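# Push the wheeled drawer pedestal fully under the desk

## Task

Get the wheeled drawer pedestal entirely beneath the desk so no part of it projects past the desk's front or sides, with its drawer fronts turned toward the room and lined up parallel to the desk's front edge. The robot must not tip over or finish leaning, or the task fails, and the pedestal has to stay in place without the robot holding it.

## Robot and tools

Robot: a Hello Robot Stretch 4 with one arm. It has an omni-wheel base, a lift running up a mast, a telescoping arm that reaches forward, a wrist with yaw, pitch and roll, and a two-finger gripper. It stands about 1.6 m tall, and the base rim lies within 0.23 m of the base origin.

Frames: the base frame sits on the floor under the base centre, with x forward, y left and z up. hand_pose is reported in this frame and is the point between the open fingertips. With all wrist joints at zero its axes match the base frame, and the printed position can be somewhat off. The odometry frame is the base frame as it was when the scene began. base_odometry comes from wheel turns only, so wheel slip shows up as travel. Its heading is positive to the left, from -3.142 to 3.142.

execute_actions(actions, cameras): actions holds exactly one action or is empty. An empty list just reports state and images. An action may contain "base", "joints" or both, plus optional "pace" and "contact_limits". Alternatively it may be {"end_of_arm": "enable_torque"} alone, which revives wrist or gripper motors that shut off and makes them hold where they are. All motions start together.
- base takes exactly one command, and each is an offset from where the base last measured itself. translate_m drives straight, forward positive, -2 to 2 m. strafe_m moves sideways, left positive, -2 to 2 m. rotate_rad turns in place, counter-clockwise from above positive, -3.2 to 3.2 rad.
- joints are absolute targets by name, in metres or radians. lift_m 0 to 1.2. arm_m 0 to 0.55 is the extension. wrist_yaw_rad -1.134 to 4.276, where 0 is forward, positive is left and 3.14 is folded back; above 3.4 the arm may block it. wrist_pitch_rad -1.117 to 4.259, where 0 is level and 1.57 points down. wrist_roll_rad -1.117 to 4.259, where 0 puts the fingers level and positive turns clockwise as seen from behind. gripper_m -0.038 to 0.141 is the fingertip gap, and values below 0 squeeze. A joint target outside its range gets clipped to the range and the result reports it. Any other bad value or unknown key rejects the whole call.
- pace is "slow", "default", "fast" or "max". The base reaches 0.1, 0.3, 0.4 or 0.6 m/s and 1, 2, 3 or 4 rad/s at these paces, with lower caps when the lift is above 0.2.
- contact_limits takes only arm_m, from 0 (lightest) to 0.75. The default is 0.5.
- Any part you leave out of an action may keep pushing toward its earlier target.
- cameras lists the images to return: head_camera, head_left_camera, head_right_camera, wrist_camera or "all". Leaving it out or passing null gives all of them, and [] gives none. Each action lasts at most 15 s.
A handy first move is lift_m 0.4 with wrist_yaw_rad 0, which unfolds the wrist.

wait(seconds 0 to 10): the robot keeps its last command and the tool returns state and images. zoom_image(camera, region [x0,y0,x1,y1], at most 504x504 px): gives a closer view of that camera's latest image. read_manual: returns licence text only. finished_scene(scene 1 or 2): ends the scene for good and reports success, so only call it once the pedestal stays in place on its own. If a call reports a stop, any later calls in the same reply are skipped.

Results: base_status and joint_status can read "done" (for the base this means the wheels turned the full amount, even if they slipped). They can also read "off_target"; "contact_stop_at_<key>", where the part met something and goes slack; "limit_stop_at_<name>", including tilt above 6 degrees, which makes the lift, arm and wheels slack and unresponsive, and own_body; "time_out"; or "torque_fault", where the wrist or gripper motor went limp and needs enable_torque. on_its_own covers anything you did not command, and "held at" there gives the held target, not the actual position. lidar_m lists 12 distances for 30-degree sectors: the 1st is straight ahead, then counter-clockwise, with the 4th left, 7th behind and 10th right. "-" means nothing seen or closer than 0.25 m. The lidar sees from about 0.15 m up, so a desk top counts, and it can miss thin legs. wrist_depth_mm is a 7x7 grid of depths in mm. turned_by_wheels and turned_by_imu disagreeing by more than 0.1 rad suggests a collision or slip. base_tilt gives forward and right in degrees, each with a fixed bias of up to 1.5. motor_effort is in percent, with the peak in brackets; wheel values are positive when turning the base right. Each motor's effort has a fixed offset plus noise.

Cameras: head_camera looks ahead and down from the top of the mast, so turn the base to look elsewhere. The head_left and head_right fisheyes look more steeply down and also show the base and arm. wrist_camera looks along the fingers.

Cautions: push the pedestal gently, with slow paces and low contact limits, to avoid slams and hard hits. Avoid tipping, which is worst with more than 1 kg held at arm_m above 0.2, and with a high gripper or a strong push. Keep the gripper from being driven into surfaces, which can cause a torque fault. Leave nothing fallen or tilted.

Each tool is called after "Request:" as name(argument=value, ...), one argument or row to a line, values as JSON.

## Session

Request:
execute_actions(
  actions=[],
)

Scene clock: 0.00 s.
base_odometry: x=+0.000 y=+0.000 heading=+0.000 (m, m, rad; odometry frame)
turned_by_wheels: +0.000 (rad since the last result)
turned_by_imu: +0.000 (rad since the last result)
base_tilt: forward=-0.9 right=+0.1 (deg)
lidar_m: 1.53 1.53 1.08 0.98 1.01 1.29 1.86 1.91 0.95 0.97 2.54 1.68
base_status: not commanded
joint_positions: lift_m=+0.172 arm_m=+0.002 wrist_yaw_rad=+3.203 wrist_pitch_rad=+0.020 wrist_roll_rad=+0.008 gripper_m=+0.057
joint_status: not commanded
motor_effort: lift_m=+21 arm_m=-1 wrist_yaw_rad=-3 wrist_pitch_rad=-6 wrist_roll_rad=+0 gripper_m=-3 wheel_0=+0 wheel_1=+0 wheel_2=+0 (%)
hand_pose: x=-0.1201 y=+0.0696 z=+0.3449 quat_wxyz=(-0.031, -0.010, +0.004, +0.999) (m; base frame)
wrist_depth_mm: - - 132 - - - 1308 / - - 132 - - - 1336 / - 106 135 - - - 1397 / - 124 145 - - - 1430 / 185 1808 - 1808 1366 1464 1336 / 193 1160 976 991 917 854 891 / 191 778 788 - - 707 668
pictures: head_camera, head_left_camera, head_right_camera, wrist_camera
Images, in order (width x height): head_camera 420x560, head_left_camera 420x672, head_right_camera 420x672, wrist_camera 616x392.

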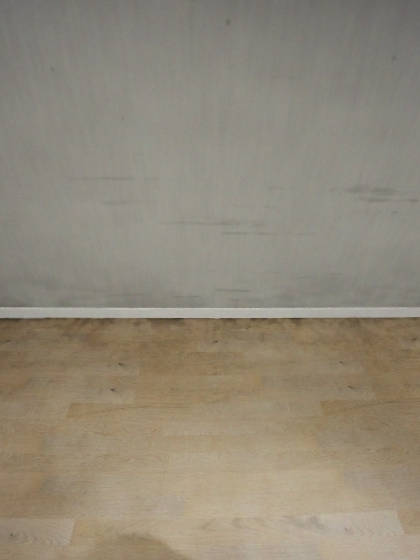

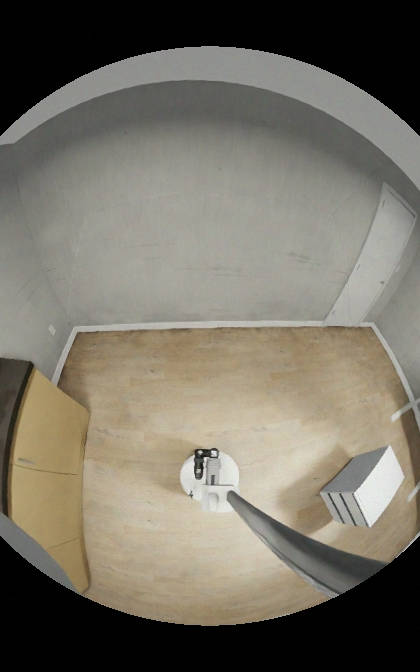

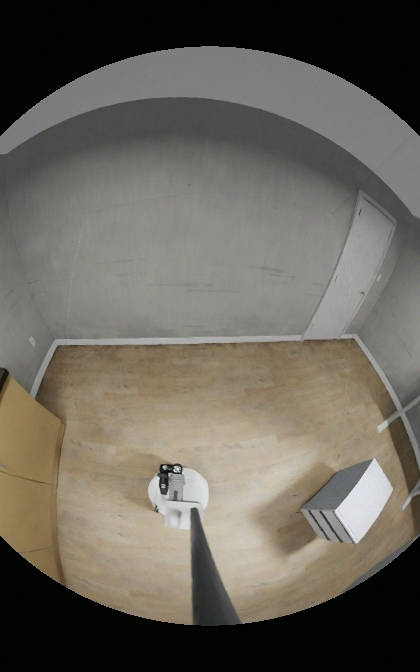

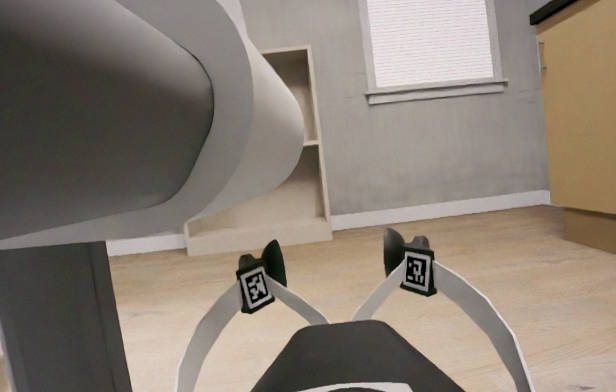

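Request:
execute_actions(
  actions=[
    {"base":{"rotate_rad":-1.54},"joints":{"lift_m":0.4,"wrist_yaw_rad":0,"gripper_m":0.14}},
  ],
  cameras=["head_camera","wrist_camera"],
)

Scene clock: 2.73 s.
base_odometry: x=+0.000 y=+0.000 heading=-1.540 (m, m, rad; odometry frame)
turned_by_wheels: -1.540 (rad since the last result)
turned_by_imu: -1.519 (rad since the last result)
base_tilt: forward=-0.9 right=+0.1 (deg)
lidar_m: 1.02 2.45 1.65 1.52 1.55 1.08 0.99 1.04 1.36 1.88 1.91 0.93
base_status: done
joint_positions: lift_m=+0.400 arm_m=+0.002 wrist_yaw_rad=+0.000 wrist_pitch_rad=+0.020 wrist_roll_rad=+0.008 gripper_m=+0.140
joint_status: all done
motor_effort: lift_m=+25(25) arm_m=-1(1) wrist_yaw_rad=-5(9) wrist_pitch_rad=-6(6) wrist_roll_rad=+0(1) gripper_m=+1(3) wheel_0=+0(5) wheel_1=+0(5) wheel_2=+0(6) (%)
hand_pose: x=+0.4617 y=-0.0873 z=+0.5722 quat_wxyz=(+1.000, +0.004, +0.010, +0.000) (m; base frame)
wrist_depth_mm: - - - - - - - / - - - - - - - / - - - - - - - / - - - - 1308 1042 - / - - - - 831 207 866 / - 1921 202 1182 750 750 878 / 1397 1366 1308 - - 778 904
pictures: head_camera, wrist_camera
Images, in order (width x height): head_camera 420x560, wrist_camera 616x392.

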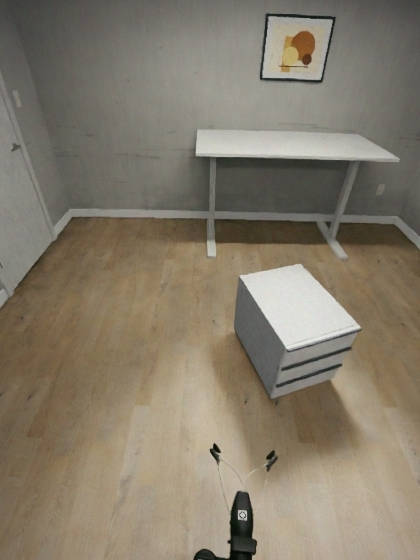

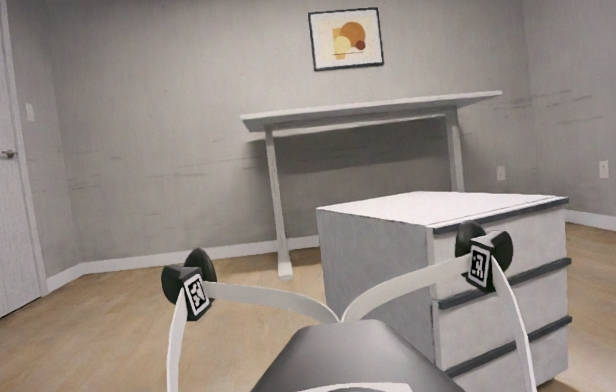

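Request:
execute_actions(
  actions=[
    {"base":{"rotate_rad":0.6},"joints":{"lift_m":0.23,"gripper_m":0.0}},
  ],
  cameras=[],
)

Request:
execute_actions(
  actions=[
    {"base":{"strafe_m":-0.71},"pace":"fast"},
  ],
  cameras=["head_camera","wrist_camera"],
)

Scene clock: 5.67 s.
base_odometry: x=+0.000 y=+0.000 heading=-0.940 (m, m, rad; odometry frame)
turned_by_wheels: +0.600 (rad since the last result)
turned_by_imu: +0.592 (rad since the last result)
base_tilt: forward=-0.9 right=+0.1 (deg)
lidar_m: 2.24 1.60 1.52 1.57 1.03 0.99 1.02 1.45 1.91 1.98 0.97 1.09
base_status: done
joint_positions: lift_m=+0.230 arm_m=+0.002 wrist_yaw_rad=+0.000 wrist_pitch_rad=+0.020 wrist_roll_rad=+0.008 gripper_m=+0.000
joint_status: all done
motor_effort: lift_m=+17(24) arm_m=-1(1) wrist_yaw_rad=-2(3) wrist_pitch_rad=-6(6) wrist_roll_rad=-1(1) gripper_m=-5(6) wheel_0=-1(6) wheel_1=+0(5) wheel_2=+0(6) (%)
hand_pose: x=+0.4617 y=-0.0874 z=+0.4028 quat_wxyz=(+1.000, +0.004, +0.010, +0.000) (m; base frame)
wrist_depth_mm: 1430 1708 - - - - 1921 / 1397 1708 - - - - - / 1366 1708 - - - - - / 1366 1661 - - - - - / 1366 1708 - 1921 1808 1708 1537 / 1336 1397 1255 193 190 976 1008 / 1008 991 866 - - 788 768
pictures: none
No camera images: the call's "cameras" was empty. Leave "cameras" out to get every camera's image.

Scene clock: 8.67 s.
base_odometry: x=-0.573 y=-0.419 heading=-0.940 (m, m, rad; odometry frame)
turned_by_wheels: +0.000 (rad since the last result)
turned_by_imu: -0.003 (rad since the last result)
base_tilt: forward=-1.0 right=+0.1 (deg)
lidar_m: 0.58 2.27 2.15 2.23 1.40 1.34 1.38 1.35 1.26 1.59 2.05 0.59
base_status: done
joint_positions: lift_m=+0.230 arm_m=+0.002 wrist_yaw_rad=+0.000 wrist_pitch_rad=+0.020 wrist_roll_rad=+0.008 gripper_m=+0.000
joint_status: not commanded
motor_effort: lift_m=+18(18) arm_m=-1(1) wrist_yaw_rad=-2(1) wrist_pitch_rad=-7(7) wrist_roll_rad=-1(0) gripper_m=-5(4) wheel_0=-3(9) wheel_1=+0(10) wheel_2=-1(2) (%)
hand_pose: x=+0.4617 y=-0.0874 z=+0.4028 quat_wxyz=(+1.000, +0.004, +0.010, +0.000) (m; base frame)
wrist_depth_mm: 1983 - - - - 1661 1576 / - - - - - - - / - - - - 366 345 336 / 1921 - - 387 370 353 342 / 1921 - - 387 373 359 345 / 1537 1430 1229 193 190 357 349 / 1042 991 866 - - 373 355
pictures: head_camera, wrist_camera
Images, in order (width x height): head_camera 420x560, wrist_camera 616x392.

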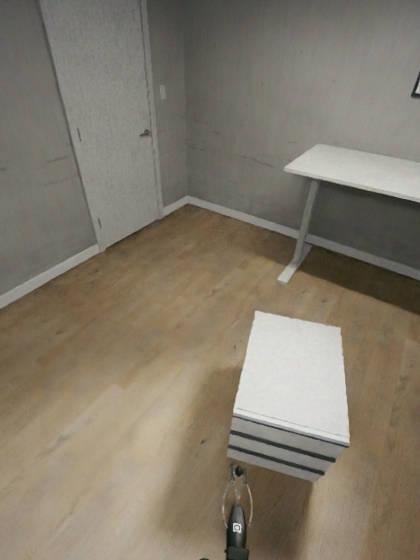

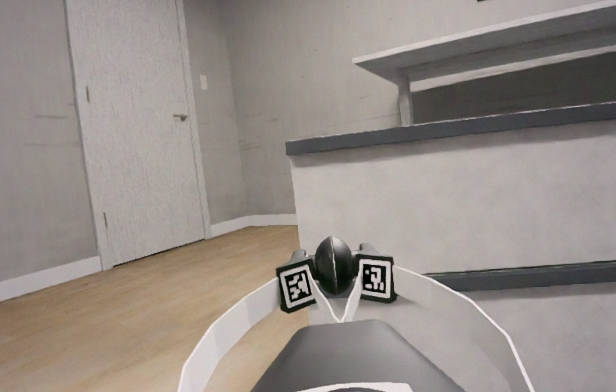

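Request:
execute_actions(
  actions=[
    {"base":{"rotate_rad":-0.08},"joints":{"arm_m":0.1}},
  ],
  cameras=[],
)

Request:
execute_actions(
  actions=[
    {"base":{"translate_m":0.18},"pace":"slow"},
  ],
  cameras=["head_camera","wrist_camera"],
)

Scene clock: 10.27 s.
base_odometry: x=-0.573 y=-0.419 heading=-1.021 (m, m, rad; odometry frame)
turned_by_wheels: -0.080 (rad since the last result)
turned_by_imu: -0.079 (rad since the last result)
base_tilt: forward=-1.0 right=+0.2 (deg)
lidar_m: 0.58 2.34 2.15 2.17 1.46 1.32 1.36 1.40 1.26 1.27 2.03 0.61
base_status: done
joint_positions: lift_m=+0.230 arm_m=+0.099 wrist_yaw_rad=+0.000 wrist_pitch_rad=+0.020 wrist_roll_rad=+0.008 gripper_m=+0.000
joint_status: all done
motor_effort: lift_m=+18(18) arm_m=+5(5) wrist_yaw_rad=+1(0) wrist_pitch_rad=-6(6) wrist_roll_rad=+1(1) gripper_m=-5(4) wheel_0=+0(5) wheel_1=+0(4) wheel_2=-1(4) (%)
hand_pose: x=+0.5585 y=-0.0874 z=+0.4028 quat_wxyz=(+1.000, +0.004, +0.010, +0.000) (m; base frame)
wrist_depth_mm: - - - - - 1618 1537 / - - - - - - - / - - - 286 276 268 264 / - - - 290 282 274 266 / 1983 - 1863 291 283 277 272 / 1537 1430 1160 194 191 273 273 / 1042 991 309 - - 287 279
pictures: none
No camera images: the call's "cameras" was empty. Leave "cameras" out to get every camera's image.

Scene clock: 13.33 s.
base_odometry: x=-0.479 y=-0.572 heading=-1.020 (m, m, rad; odometry frame)
turned_by_wheels: +0.000 (rad since the last result)
turned_by_imu: +0.001 (rad since the last result)
base_tilt: forward=-0.9 right=+0.1 (deg)
lidar_m: 0.53 2.24 2.08 2.10 1.63 1.50 1.51 1.45 1.34 1.62 1.94 0.54
base_status: done
joint_positions: lift_m=+0.230 arm_m=+0.099 wrist_yaw_rad=+0.000 wrist_pitch_rad=+0.019 wrist_roll_rad=+0.008 gripper_m=+0.000
joint_status: not commanded
motor_effort: lift_m=+17(18) arm_m=+7(8) wrist_yaw_rad=-1(36) wrist_pitch_rad=-3(6) wrist_roll_rad=+0(0) gripper_m=-4(5) wheel_0=+7(11) wheel_1=+4(6) wheel_2=-6(20) (%)
hand_pose: x=+0.5580 y=-0.0874 z=+0.4031 quat_wxyz=(+1.000, +0.004, +0.009, +0.000) (m; base frame)
wrist_depth_mm: 1983 - - - 1618 1464 1464 / 1983 - - - - 1921 1863 / 1921 - 255 229 216 205 197 / 1921 - 258 239 224 209 200 / 1863 - 260 219 224 213 204 / 1499 1430 263 195 225 211 206 / 1025 1008 256 - - 210 202
pictures: head_camera, wrist_camera
Images, in order (width x height): head_camera 420x560, wrist_camera 616x392.

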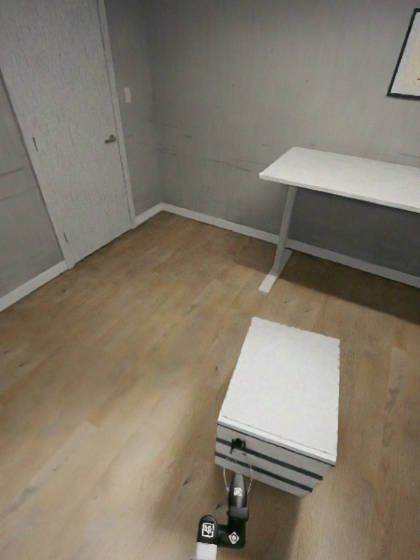

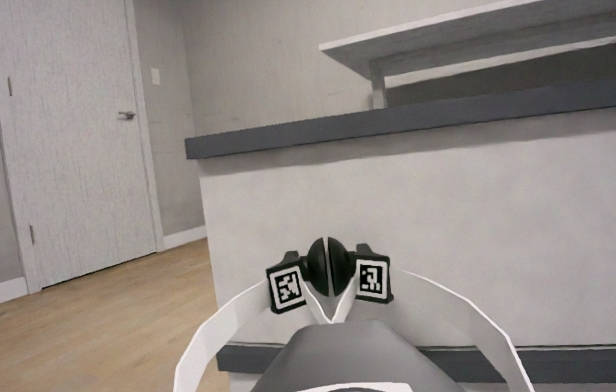

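Request:
execute_actions(
  actions=[
    {"base":{"translate_m":0.09},"pace":"slow"},
  ],
  cameras=[],
)

Request:
execute_actions(
  actions=[
    {"base":{"strafe_m":0.23},"joints":{"arm_m":0.005,"gripper_m":0.14}},
  ],
  cameras=[],
)

Request:
execute_actions(
  actions=[
    {"base":{"rotate_rad":-0.52},"joints":{"arm_m":0.08}},
  ],
  cameras=["head_camera","wrist_camera"],
)

Scene clock: 17.23 s.
base_odometry: x=-0.432 y=-0.648 heading=-1.020 (m, m, rad; odometry frame)
turned_by_wheels: +0.000 (rad since the last result)
turned_by_imu: +0.001 (rad since the last result)
base_tilt: forward=-1.0 right=+0.0 (deg)
lidar_m: 0.52 2.23 2.02 2.06 1.71 1.58 1.62 1.50 1.37 1.68 1.83 0.52
base_status: done
joint_positions: lift_m=+0.230 arm_m=+0.099 wrist_yaw_rad=+0.000 wrist_pitch_rad=+0.019 wrist_roll_rad=+0.008 gripper_m=+0.000
joint_status: not commanded
motor_effort: lift_m=+18(18) arm_m=+7(7) wrist_yaw_rad=-1(6) wrist_pitch_rad=-4(4) wrist_roll_rad=+0(2) gripper_m=-4(5) wheel_0=+8(10) wheel_1=+3(7) wheel_2=-6(13) (%)
hand_pose: x=+0.5580 y=-0.0875 z=+0.4030 quat_wxyz=(+1.000, +0.004, +0.009, +0.000) (m; base frame)
wrist_depth_mm: 1921 - - - 1537 1464 1537 / 1921 - - - - 1921 1756 / 1921 - 270 232 210 196 186 / 1921 - 270 241 220 201 189 / 1863 - 274 219 219 204 191 / 1499 1366 274 192 192 201 195 / 1025 991 268 - - 204 195
pictures: none
No camera images: the call's "cameras" was empty. Leave "cameras" out to get every camera's image.

Scene clock: 19.60 s.
base_odometry: x=-0.236 y=-0.528 heading=-1.020 (m, m, rad; odometry frame)
turned_by_wheels: +0.000 (rad since the last result)
turned_by_imu: +0.001 (rad since the last result)
base_tilt: forward=-1.0 right=+0.1 (deg)
lidar_m: 1.81 1.98 1.81 1.86 1.60 1.47 1.51 1.72 1.59 1.92 0.68 0.60
base_status: done
joint_positions: lift_m=+0.230 arm_m=+0.006 wrist_yaw_rad=+0.000 wrist_pitch_rad=+0.020 wrist_roll_rad=+0.008 gripper_m=+0.140
joint_status: all done
motor_effort: lift_m=+18(18) arm_m=-5(4) wrist_yaw_rad=+0(7) wrist_pitch_rad=-6(7) wrist_roll_rad=+1(2) gripper_m=+0(4) wheel_0=+0(8) wheel_1=+0(8) wheel_2=+0(6) (%)
hand_pose: x=+0.4652 y=-0.0875 z=+0.4027 quat_wxyz=(+1.000, +0.004, +0.010, +0.000) (m; base frame)
wrist_depth_mm: 1708 - - - - 1576 1537 / 1808 - - - - - 1983 / 1756 - - - - 343 324 / 1708 - - - - 353 330 / 1708 - - - 1808 207 332 / 1499 1397 202 1160 1025 364 340 / 1042 976 946 - - 387 342
pictures: none
No camera images: the call's "cameras" was empty. Leave "cameras" out to get every camera's image.

Scene clock: 20.90 s.
base_odometry: x=-0.236 y=-0.528 heading=-1.540 (m, m, rad; odometry frame)
turned_by_wheels: -0.520 (rad since the last result)
turned_by_imu: -0.513 (rad since the last result)
base_tilt: forward=-1.0 right=+0.1 (deg)
lidar_m: 0.59 1.80 1.98 1.83 1.85 1.62 1.50 1.53 1.72 1.58 1.89 0.68
base_status: done
joint_positions: lift_m=+0.230 arm_m=+0.079 wrist_yaw_rad=+0.000 wrist_pitch_rad=+0.020 wrist_roll_rad=+0.008 gripper_m=+0.140
joint_status: all done
motor_effort: lift_m=+18(17) arm_m=+5(5) wrist_yaw_rad=-2(4) wrist_pitch_rad=-6(7) wrist_roll_rad=-1(2) gripper_m=+0(1) wheel_0=+0(5) wheel_1=+0(6) wheel_2=+0(4) (%)
hand_pose: x=+0.5385 y=-0.0874 z=+0.4028 quat_wxyz=(+1.000, +0.004, +0.010, +0.000) (m; base frame)
wrist_depth_mm: - - - - - - - / - - 1808 - - - - / - - - 353 359 370 - / - 338 343 351 364 375 - / - 340 345 357 366 207 1336 / 1537 1229 203 351 368 382 931 / 1025 960 353 - - 387 741
pictures: head_camera, wrist_camera
Images, in order (width x height): head_camera 420x560, wrist_camera 616x392.

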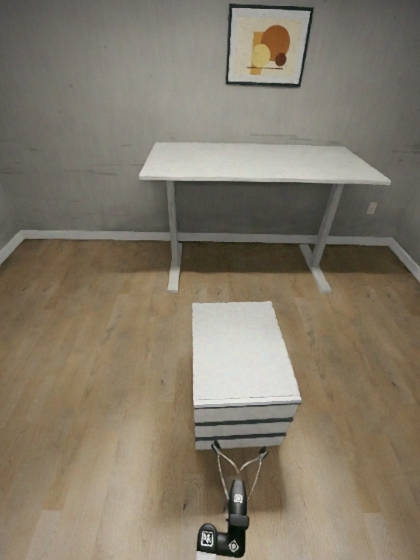

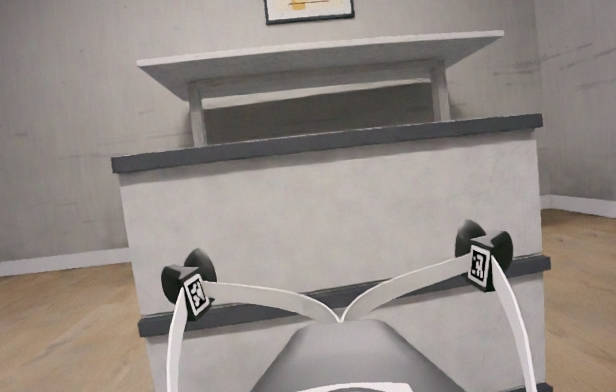

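Request:
execute_actions(
  actions=[
    {"base":{"strafe_m":0.05},"joints":{"arm_m":0.17}},
  ],
  cameras=[],
)

Request:
execute_actions(
  actions=[
    {"base":{"translate_m":0.8}},
  ],
  cameras=["head_camera","wrist_camera"],
)

Scene clock: 22.37 s.
base_odometry: x=-0.186 y=-0.526 heading=-1.540 (m, m, rad; odometry frame)
turned_by_wheels: +0.000 (rad since the last result)
turned_by_imu: +0.001 (rad since the last result)
base_tilt: forward=-0.9 right=+0.1 (deg)
lidar_m: 0.59 1.76 1.92 1.78 1.80 1.60 1.51 1.55 1.80 1.60 1.95 0.64
base_status: done
joint_positions: lift_m=+0.230 arm_m=+0.169 wrist_yaw_rad=+0.000 wrist_pitch_rad=+0.020 wrist_roll_rad=+0.008 gripper_m=+0.140
joint_status: all done
motor_effort: lift_m=+18(18) arm_m=+5(6) wrist_yaw_rad=+1(1) wrist_pitch_rad=-6(6) wrist_roll_rad=-2(0) gripper_m=+0(0) wheel_0=+2(7) wheel_1=+1(8) wheel_2=+0(1) (%)
hand_pose: x=+0.6285 y=-0.0874 z=+0.4028 quat_wxyz=(+1.000, +0.004, +0.010, +0.000) (m; base frame)
wrist_depth_mm: - - - - 1708 1756 - / - - 1708 - - - - / - - 244 251 257 267 274 / - 241 247 255 262 270 278 / - 244 248 256 263 207 281 / 1537 1229 204 257 264 268 283 / 1025 931 251 - - 278 289
pictures: none
No camera images: the call's "cameras" was empty. Leave "cameras" out to get every camera's image.

Scene clock: 26.50 s.
base_odometry: x=-0.162 y=-1.325 heading=-1.541 (m, m, rad; odometry frame)
turned_by_wheels: -0.001 (rad since the last result)
turned_by_imu: +0.001 (rad since the last result)
base_tilt: forward=-1.0 right=+0.1 (deg)
lidar_m: 0.61 0.98 1.99 1.86 1.90 2.41 2.31 2.37 1.72 1.82 1.88 0.59
base_status: done
joint_positions: lift_m=+0.230 arm_m=+0.168 wrist_yaw_rad=-0.021 wrist_pitch_rad=+0.020 wrist_roll_rad=+0.008 gripper_m=+0.140
joint_status: not commanded
on_its_own: wrist_yaw_rad is at rest, and its effort (+61) is outside its rest range (-13 to +13)
motor_effort: lift_m=+18(18) arm_m=+9(9) wrist_yaw_rad=+61(61) wrist_pitch_rad=-5(6) wrist_roll_rad=+0(2) gripper_m=-5(9) wheel_0=-4(18) wheel_1=-3(13) wheel_2=-11(20) (%)
hand_pose: x=+0.6259 y=-0.0934 z=+0.4028 quat_wxyz=(+1.000, +0.004, +0.010, -0.011) (m; base frame)
wrist_depth_mm: 917 1060 1205 1255 1397 1430 1537 / 1336 1397 1430 1464 1430 1499 1042 / 1366 931 242 236 229 224 219 / 1366 255 248 239 233 226 222 / 1366 931 249 245 237 211 224 / 1397 946 203 245 237 234 228 / 1025 891 251 - - 228 225
pictures: head_camera, wrist_camera
Images, in order (width x height): head_camera 420x560, wrist_camera 616x392.

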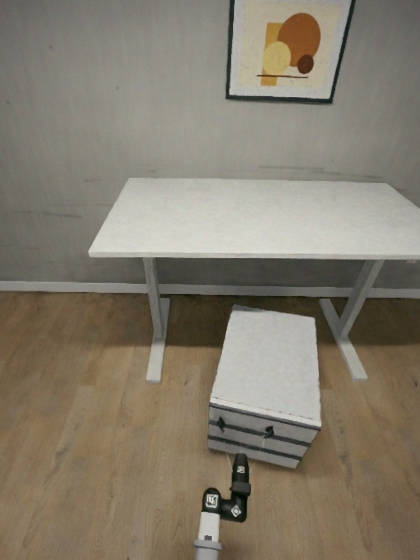

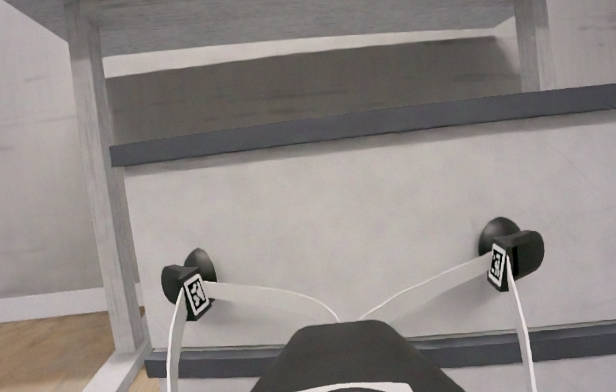

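Request:
execute_actions(
  actions=[
    {"base":{"rotate_rad":0.07},"joints":{"arm_m":0.1}},
  ],
  cameras=[],
)

Request:
execute_actions(
  actions=[
    {"base":{"strafe_m":-0.16}},
  ],
  cameras=[],
)

Request:
execute_actions(
  actions=[
    {"base":{"translate_m":0.3},"pace":"slow"},
  ],
  cameras=["head_camera","wrist_camera"],
)

Scene clock: 27.97 s.
base_odometry: x=-0.162 y=-1.325 heading=-1.471 (m, m, rad; odometry frame)
turned_by_wheels: +0.070 (rad since the last result)
turned_by_imu: +0.069 (rad since the last result)
base_tilt: forward=-0.9 right=+0.2 (deg)
lidar_m: 0.61 0.99 1.95 1.87 1.94 2.41 2.32 2.39 1.74 1.82 1.89 0.61
base_status: done
joint_positions: lift_m=+0.230 arm_m=+0.101 wrist_yaw_rad=+0.000 wrist_pitch_rad=+0.020 wrist_roll_rad=+0.008 gripper_m=+0.140
joint_status: all done
motor_effort: lift_m=+18(18) arm_m=-5(7) wrist_yaw_rad=-1(62) wrist_pitch_rad=-7(7) wrist_roll_rad=-1(1) gripper_m=+0(6) wheel_0=+0(11) wheel_1=+0(7) wheel_2=+0(15) (%)
hand_pose: x=+0.5602 y=-0.0875 z=+0.4027 quat_wxyz=(+1.000, +0.004, +0.010, +0.000) (m; base frame)
wrist_depth_mm: 1464 1042 1098 1255 1366 1499 1366 / 1537 1499 1537 1499 1499 1464 1499 / 1537 1537 1464 303 287 273 265 / 1537 1537 1499 307 293 279 270 / 1576 1576 1042 314 297 208 271 / 1499 1430 204 312 291 283 274 / 1042 960 904 - - 291 281
pictures: none
No camera images: the call's "cameras" was empty. Leave "cameras" out to get every camera's image.

Scene clock: 29.73 s.
base_odometry: x=-0.321 y=-1.341 heading=-1.471 (m, m, rad; odometry frame)
turned_by_wheels: +0.000 (rad since the last result)
turned_by_imu: +0.000 (rad since the last result)
base_tilt: forward=-0.9 right=+0.1 (deg)
lidar_m: 0.57 1.01 2.11 2.02 2.12 2.42 2.31 2.43 1.56 1.67 1.71 0.57
base_status: done
joint_positions: lift_m=+0.230 arm_m=+0.101 wrist_yaw_rad=+0.000 wrist_pitch_rad=+0.020 wrist_roll_rad=+0.008 gripper_m=+0.140
joint_status: not commanded
motor_effort: lift_m=+18(18) arm_m=-5(5) wrist_yaw_rad=-1(1) wrist_pitch_rad=-7(7) wrist_roll_rad=-1(1) gripper_m=+0(1) wheel_0=-1(7) wheel_1=+1(7) wheel_2=+0(3) (%)
hand_pose: x=+0.5602 y=-0.0874 z=+0.4027 quat_wxyz=(+1.000, +0.004, +0.010, +0.000) (m; base frame)
wrist_depth_mm: 1042 1008 1078 1255 1397 1464 1464 / 1499 1499 1464 1499 1464 1464 1025 / 1537 1042 298 273 258 246 240 / 1537 314 296 281 266 252 243 / 1537 320 297 285 270 207 247 / 1537 325 203 283 265 257 250 / 1008 330 312 - - 262 254
pictures: none
No camera images: the call's "cameras" was empty. Leave "cameras" out to get every camera's image.

Scene clock: 34.00 s.
base_odometry: x=-0.292 y=-1.640 heading=-1.473 (m, m, rad; odometry frame)
turned_by_wheels: -0.002 (rad since the last result)
turned_by_imu: -0.004 (rad since the last result)
base_tilt: forward=-1.0 right=+0.0 (deg)
lidar_m: 0.53 0.68 2.05 2.03 2.11 2.75 2.61 2.09 1.71 1.65 1.10 0.53
base_status: done
joint_positions: lift_m=+0.230 arm_m=+0.099 wrist_yaw_rad=-0.024 wrist_pitch_rad=+0.019 wrist_roll_rad=+0.008 gripper_m=+0.140
joint_status: not commanded
on_its_own: wrist_yaw_rad is at rest, and its effort (+68) is outside its rest range (-13 to +13)
motor_effort: lift_m=+18(18) arm_m=+5(5) wrist_yaw_rad=+68(85) wrist_pitch_rad=-4(6) wrist_roll_rad=+0(0) gripper_m=-6(6) wheel_0=-3(10) wheel_1=-2(4) wheel_2=-15(23) (%)
hand_pose: x=+0.5562 y=-0.0944 z=+0.4029 quat_wxyz=(+1.000, +0.004, +0.010, -0.012) (m; base frame)
wrist_depth_mm: 1042 1160 1160 1160 1182 1160 831 / 1160 1160 1182 1182 1182 1205 778 / 1160 1182 236 230 227 222 219 / 250 244 240 235 229 225 222 / 254 250 243 238 233 210 224 / 258 255 203 239 236 231 228 / 260 253 247 - - 224 225
pictures: head_camera, wrist_camera
Images, in order (width x height): head_camera 420x560, wrist_camera 616x392.

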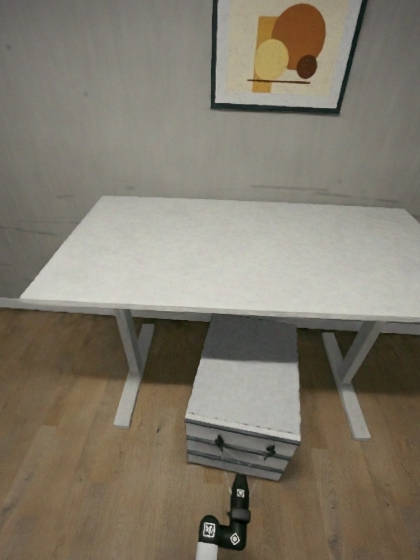

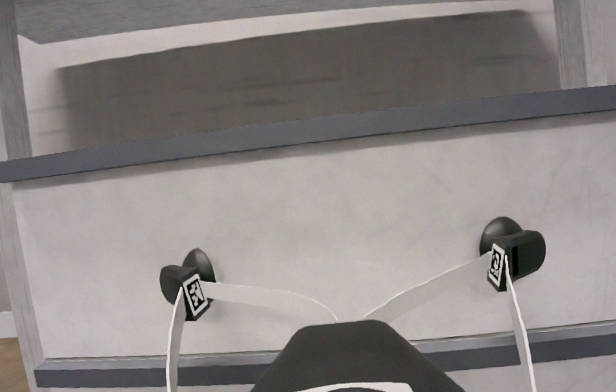

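Request:
execute_actions(
  actions=[
    {"base":{"strafe_m":-0.05},"pace":"slow"},
  ],
  cameras=[],
)

Request:
execute_actions(
  actions=[
    {"base":{"translate_m":0.2},"pace":"slow"},
  ],
  cameras=["head_camera","wrist_camera"],
)

Scene clock: 36.07 s.
base_odometry: x=-0.341 y=-1.644 heading=-1.473 (m, m, rad; odometry frame)
turned_by_wheels: +0.000 (rad since the last result)
turned_by_imu: +0.000 (rad since the last result)
base_tilt: forward=-1.0 right=+0.1 (deg)
lidar_m: 0.53 0.59 0.94 2.07 2.15 2.72 2.62 1.99 1.69 1.59 1.08 0.57
base_status: done
joint_positions: lift_m=+0.230 arm_m=+0.099 wrist_yaw_rad=-0.007 wrist_pitch_rad=+0.019 wrist_roll_rad=+0.008 gripper_m=+0.140
joint_status: not commanded
on_its_own: wrist_yaw_rad is at rest, and its effort (+20) is outside its rest range (-13 to +13)
motor_effort: lift_m=+18(18) arm_m=+6(6) wrist_yaw_rad=+20(65) wrist_pitch_rad=-4(4) wrist_roll_rad=-1(1) gripper_m=+1(6) wheel_0=+4(6) wheel_1=-1(4) wheel_2=-8(16) (%)
hand_pose: x=+0.5578 y=-0.0895 z=+0.4030 quat_wxyz=(+1.000, +0.004, +0.009, -0.004) (m; base frame)
wrist_depth_mm: 1008 1098 1160 1182 1205 1182 788 / 1182 1205 1182 1205 1205 1205 759 / 1182 1205 245 238 234 230 227 / 259 254 249 243 238 234 229 / 266 257 251 247 241 204 233 / 268 263 203 248 243 240 236 / 265 256 252 - - 234 227
pictures: none
No camera images: the call's "cameras" was empty. Leave "cameras" out to get every camera's image.

Scene clock: 39.33 s.
base_odometry: x=-0.322 y=-1.843 heading=-1.473 (m, m, rad; odometry frame)
turned_by_wheels: +0.000 (rad since the last result)
turned_by_imu: -0.001 (rad since the last result)
base_tilt: forward=-0.9 right=+0.1 (deg)
lidar_m: 0.47 0.50 0.66 2.08 2.16 2.88 2.83 2.02 1.71 1.58 0.79 0.52
base_status: done
joint_positions: lift_m=+0.230 arm_m=+0.099 wrist_yaw_rad=-0.008 wrist_pitch_rad=+0.019 wrist_roll_rad=+0.008 gripper_m=+0.140
joint_status: not commanded
on_its_own: wrist_yaw_rad is at rest, and its effort (+19) is outside its rest range (-13 to +13)
motor_effort: lift_m=+18(18) arm_m=+5(5) wrist_yaw_rad=+19(35) wrist_pitch_rad=-4(4) wrist_roll_rad=+0(1) gripper_m=-1(0) wheel_0=+1(8) wheel_1=+3(3) wheel_2=-9(18) (%)
hand_pose: x=+0.5577 y=-0.0896 z=+0.4030 quat_wxyz=(+1.000, +0.004, +0.009, -0.004) (m; base frame)
wrist_depth_mm: 976 976 991 1008 976 991 991 / 976 991 991 991 1008 991 1008 / 991 991 237 234 232 229 229 / 245 242 240 237 235 233 230 / 248 246 242 241 238 211 234 / 253 249 246 242 240 240 236 / 255 250 248 - - 232 240
pictures: head_camera, wrist_camera
Images, in order (width x height): head_camera 420x560, wrist_camera 616x392.

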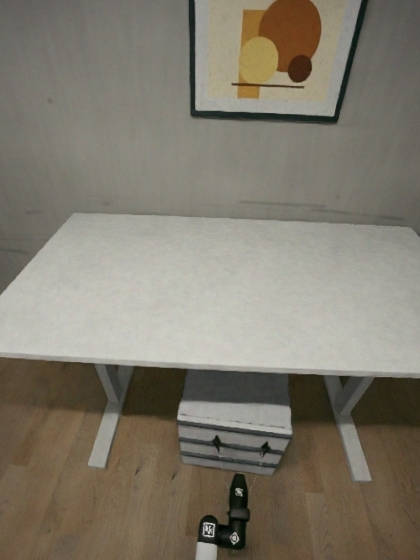

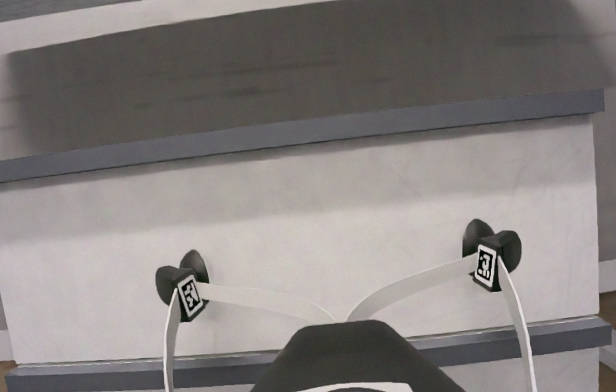

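~0.06 left; nudge the right side.

Request:
execute_actions(
  actions=[
    {"base":{"strafe_m":-0.06},"joints":{"arm_m":0.07,"wrist_yaw_rad":0.06}},
  ],
  cameras=[],
)

Request:
execute_actions(
  actions=[
    {"base":{"translate_m":0.065},"pace":"slow"},
  ],
  cameras=[],
)

Request:
execute_actions(
  actions=[
    {"joints":{"arm_m":0.005,"wrist_yaw_rad":0}},
  ],
  cameras=["head_camera","wrist_camera"],
)

Scene clock: 41.17 s.
base_odometry: x=-0.382 y=-1.849 heading=-1.473 (m, m, rad; odometry frame)
turned_by_wheels: +0.000 (rad since the last result)
turned_by_imu: +0.001 (rad since the last result)
base_tilt: forward=-0.9 right=+0.2 (deg)
lidar_m: 0.48 0.51 0.63 2.12 2.21 2.93 2.86 1.92 1.62 1.53 0.80 0.51
base_status: done
joint_positions: lift_m=+0.230 arm_m=+0.071 wrist_yaw_rad=+0.060 wrist_pitch_rad=+0.020 wrist_roll_rad=+0.008 gripper_m=+0.140
joint_status: all done
motor_effort: lift_m=+18(18) arm_m=-5(5) wrist_yaw_rad=+0(39) wrist_pitch_rad=-5(6) wrist_roll_rad=+0(1) gripper_m=+0(2) wheel_0=+1(8) wheel_1=+2(7) wheel_2=+1(10) (%)
hand_pose: x=+0.5349 y=-0.0700 z=+0.4028 quat_wxyz=(+0.999, +0.004, +0.010, +0.030) (m; base frame)
wrist_depth_mm: 1042 1042 1025 991 991 976 960 / 1078 1060 1025 1008 1008 1008 991 / 1078 1060 267 257 249 243 1008 / 283 276 268 260 253 247 1025 / 289 281 271 265 258 207 1025 / 294 285 203 267 259 253 917 / 293 279 273 - - 256 741
pictures: none
No camera images: the call's "cameras" was empty. Leave "cameras" out to get every camera's image.

Scene clock: 43.07 s.
base_odometry: x=-0.375 y=-1.913 heading=-1.474 (m, m, rad; odometry frame)
turned_by_wheels: -0.001 (rad since the last result)
turned_by_imu: -0.001 (rad since the last result)
base_tilt: forward=-1.0 right=+0.1 (deg)
lidar_m: 0.40 0.42 0.58 2.14 2.22 2.97 2.90 1.89 1.63 1.54 0.68 0.47
base_status: done
joint_positions: lift_m=+0.230 arm_m=+0.069 wrist_yaw_rad=+0.050 wrist_pitch_rad=+0.019 wrist_roll_rad=+0.008 gripper_m=+0.140
joint_status: not commanded
on_its_own: wrist_yaw_rad is at rest, and its effort (+26) is outside its rest range (-13 to +13)
motor_effort: lift_m=+18(18) arm_m=+3(5) wrist_yaw_rad=+26(34) wrist_pitch_rad=-4(6) wrist_roll_rad=-1(1) gripper_m=+0(1) wheel_0=-1(8) wheel_1=+1(5) wheel_2=-10(15) (%)
hand_pose: x=+0.5328 y=-0.0729 z=+0.4030 quat_wxyz=(+1.000, +0.004, +0.010, +0.025) (m; base frame)
wrist_depth_mm: 960 960 960 960 946 931 931 / 976 976 960 931 946 946 917 / 976 991 237 234 231 228 946 / 247 244 240 236 235 231 946 / 249 246 243 240 238 202 234 / 254 250 246 241 240 237 236 / 256 252 247 - - 229 238
pictures: none
No camera images: the call's "cameras" was empty. Leave "cameras" out to get every camera's image.

Scene clock: 44.17 s.
base_odometry: x=-0.375 y=-1.913 heading=-1.473 (m, m, rad; odometry frame)
turned_by_wheels: +0.001 (rad since the last result)
turned_by_imu: +0.001 (rad since the last result)
base_tilt: forward=-1.0 right=+0.1 (deg)
lidar_m: 0.40 0.43 0.55 2.12 2.22 2.96 2.88 1.89 1.63 1.53 0.69 0.46
base_status: not commanded
joint_positions: lift_m=+0.230 arm_m=+0.006 wrist_yaw_rad=+0.000 wrist_pitch_rad=+0.020 wrist_roll_rad=+0.008 gripper_m=+0.140
joint_status: all done
motor_effort: lift_m=+18(18) arm_m=-6(4) wrist_yaw_rad=-1(21) wrist_pitch_rad=-6(6) wrist_roll_rad=+1(1) gripper_m=+1(1) wheel_0=-2(1) wheel_1=-1(1) wheel_2=+1(9) (%)
hand_pose: x=+0.4652 y=-0.0874 z=+0.4027 quat_wxyz=(+1.000, +0.004, +0.010, +0.000) (m; base frame)
wrist_depth_mm: 1025 1025 991 1025 1008 1025 1008 / 1025 1025 1042 1025 1025 1025 1042 / 1025 1025 1025 304 301 300 1025 / 306 304 306 304 303 306 1060 / 310 310 309 309 307 207 1078 / 314 314 204 301 300 309 976 / 312 317 315 - - 315 741
pictures: head_camera, wrist_camera
Images, in order (width x height): head_camera 420x560, wrist_camera 616x392.

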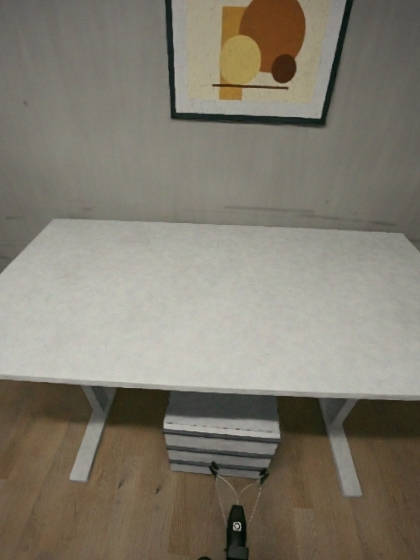

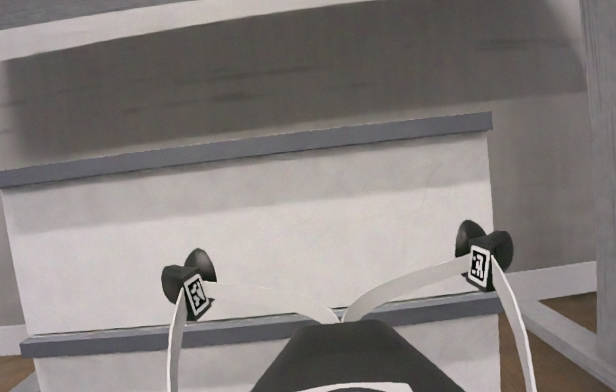

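Request:
finished_scene(
  scene=2,
)

The scene is finished: the task was done.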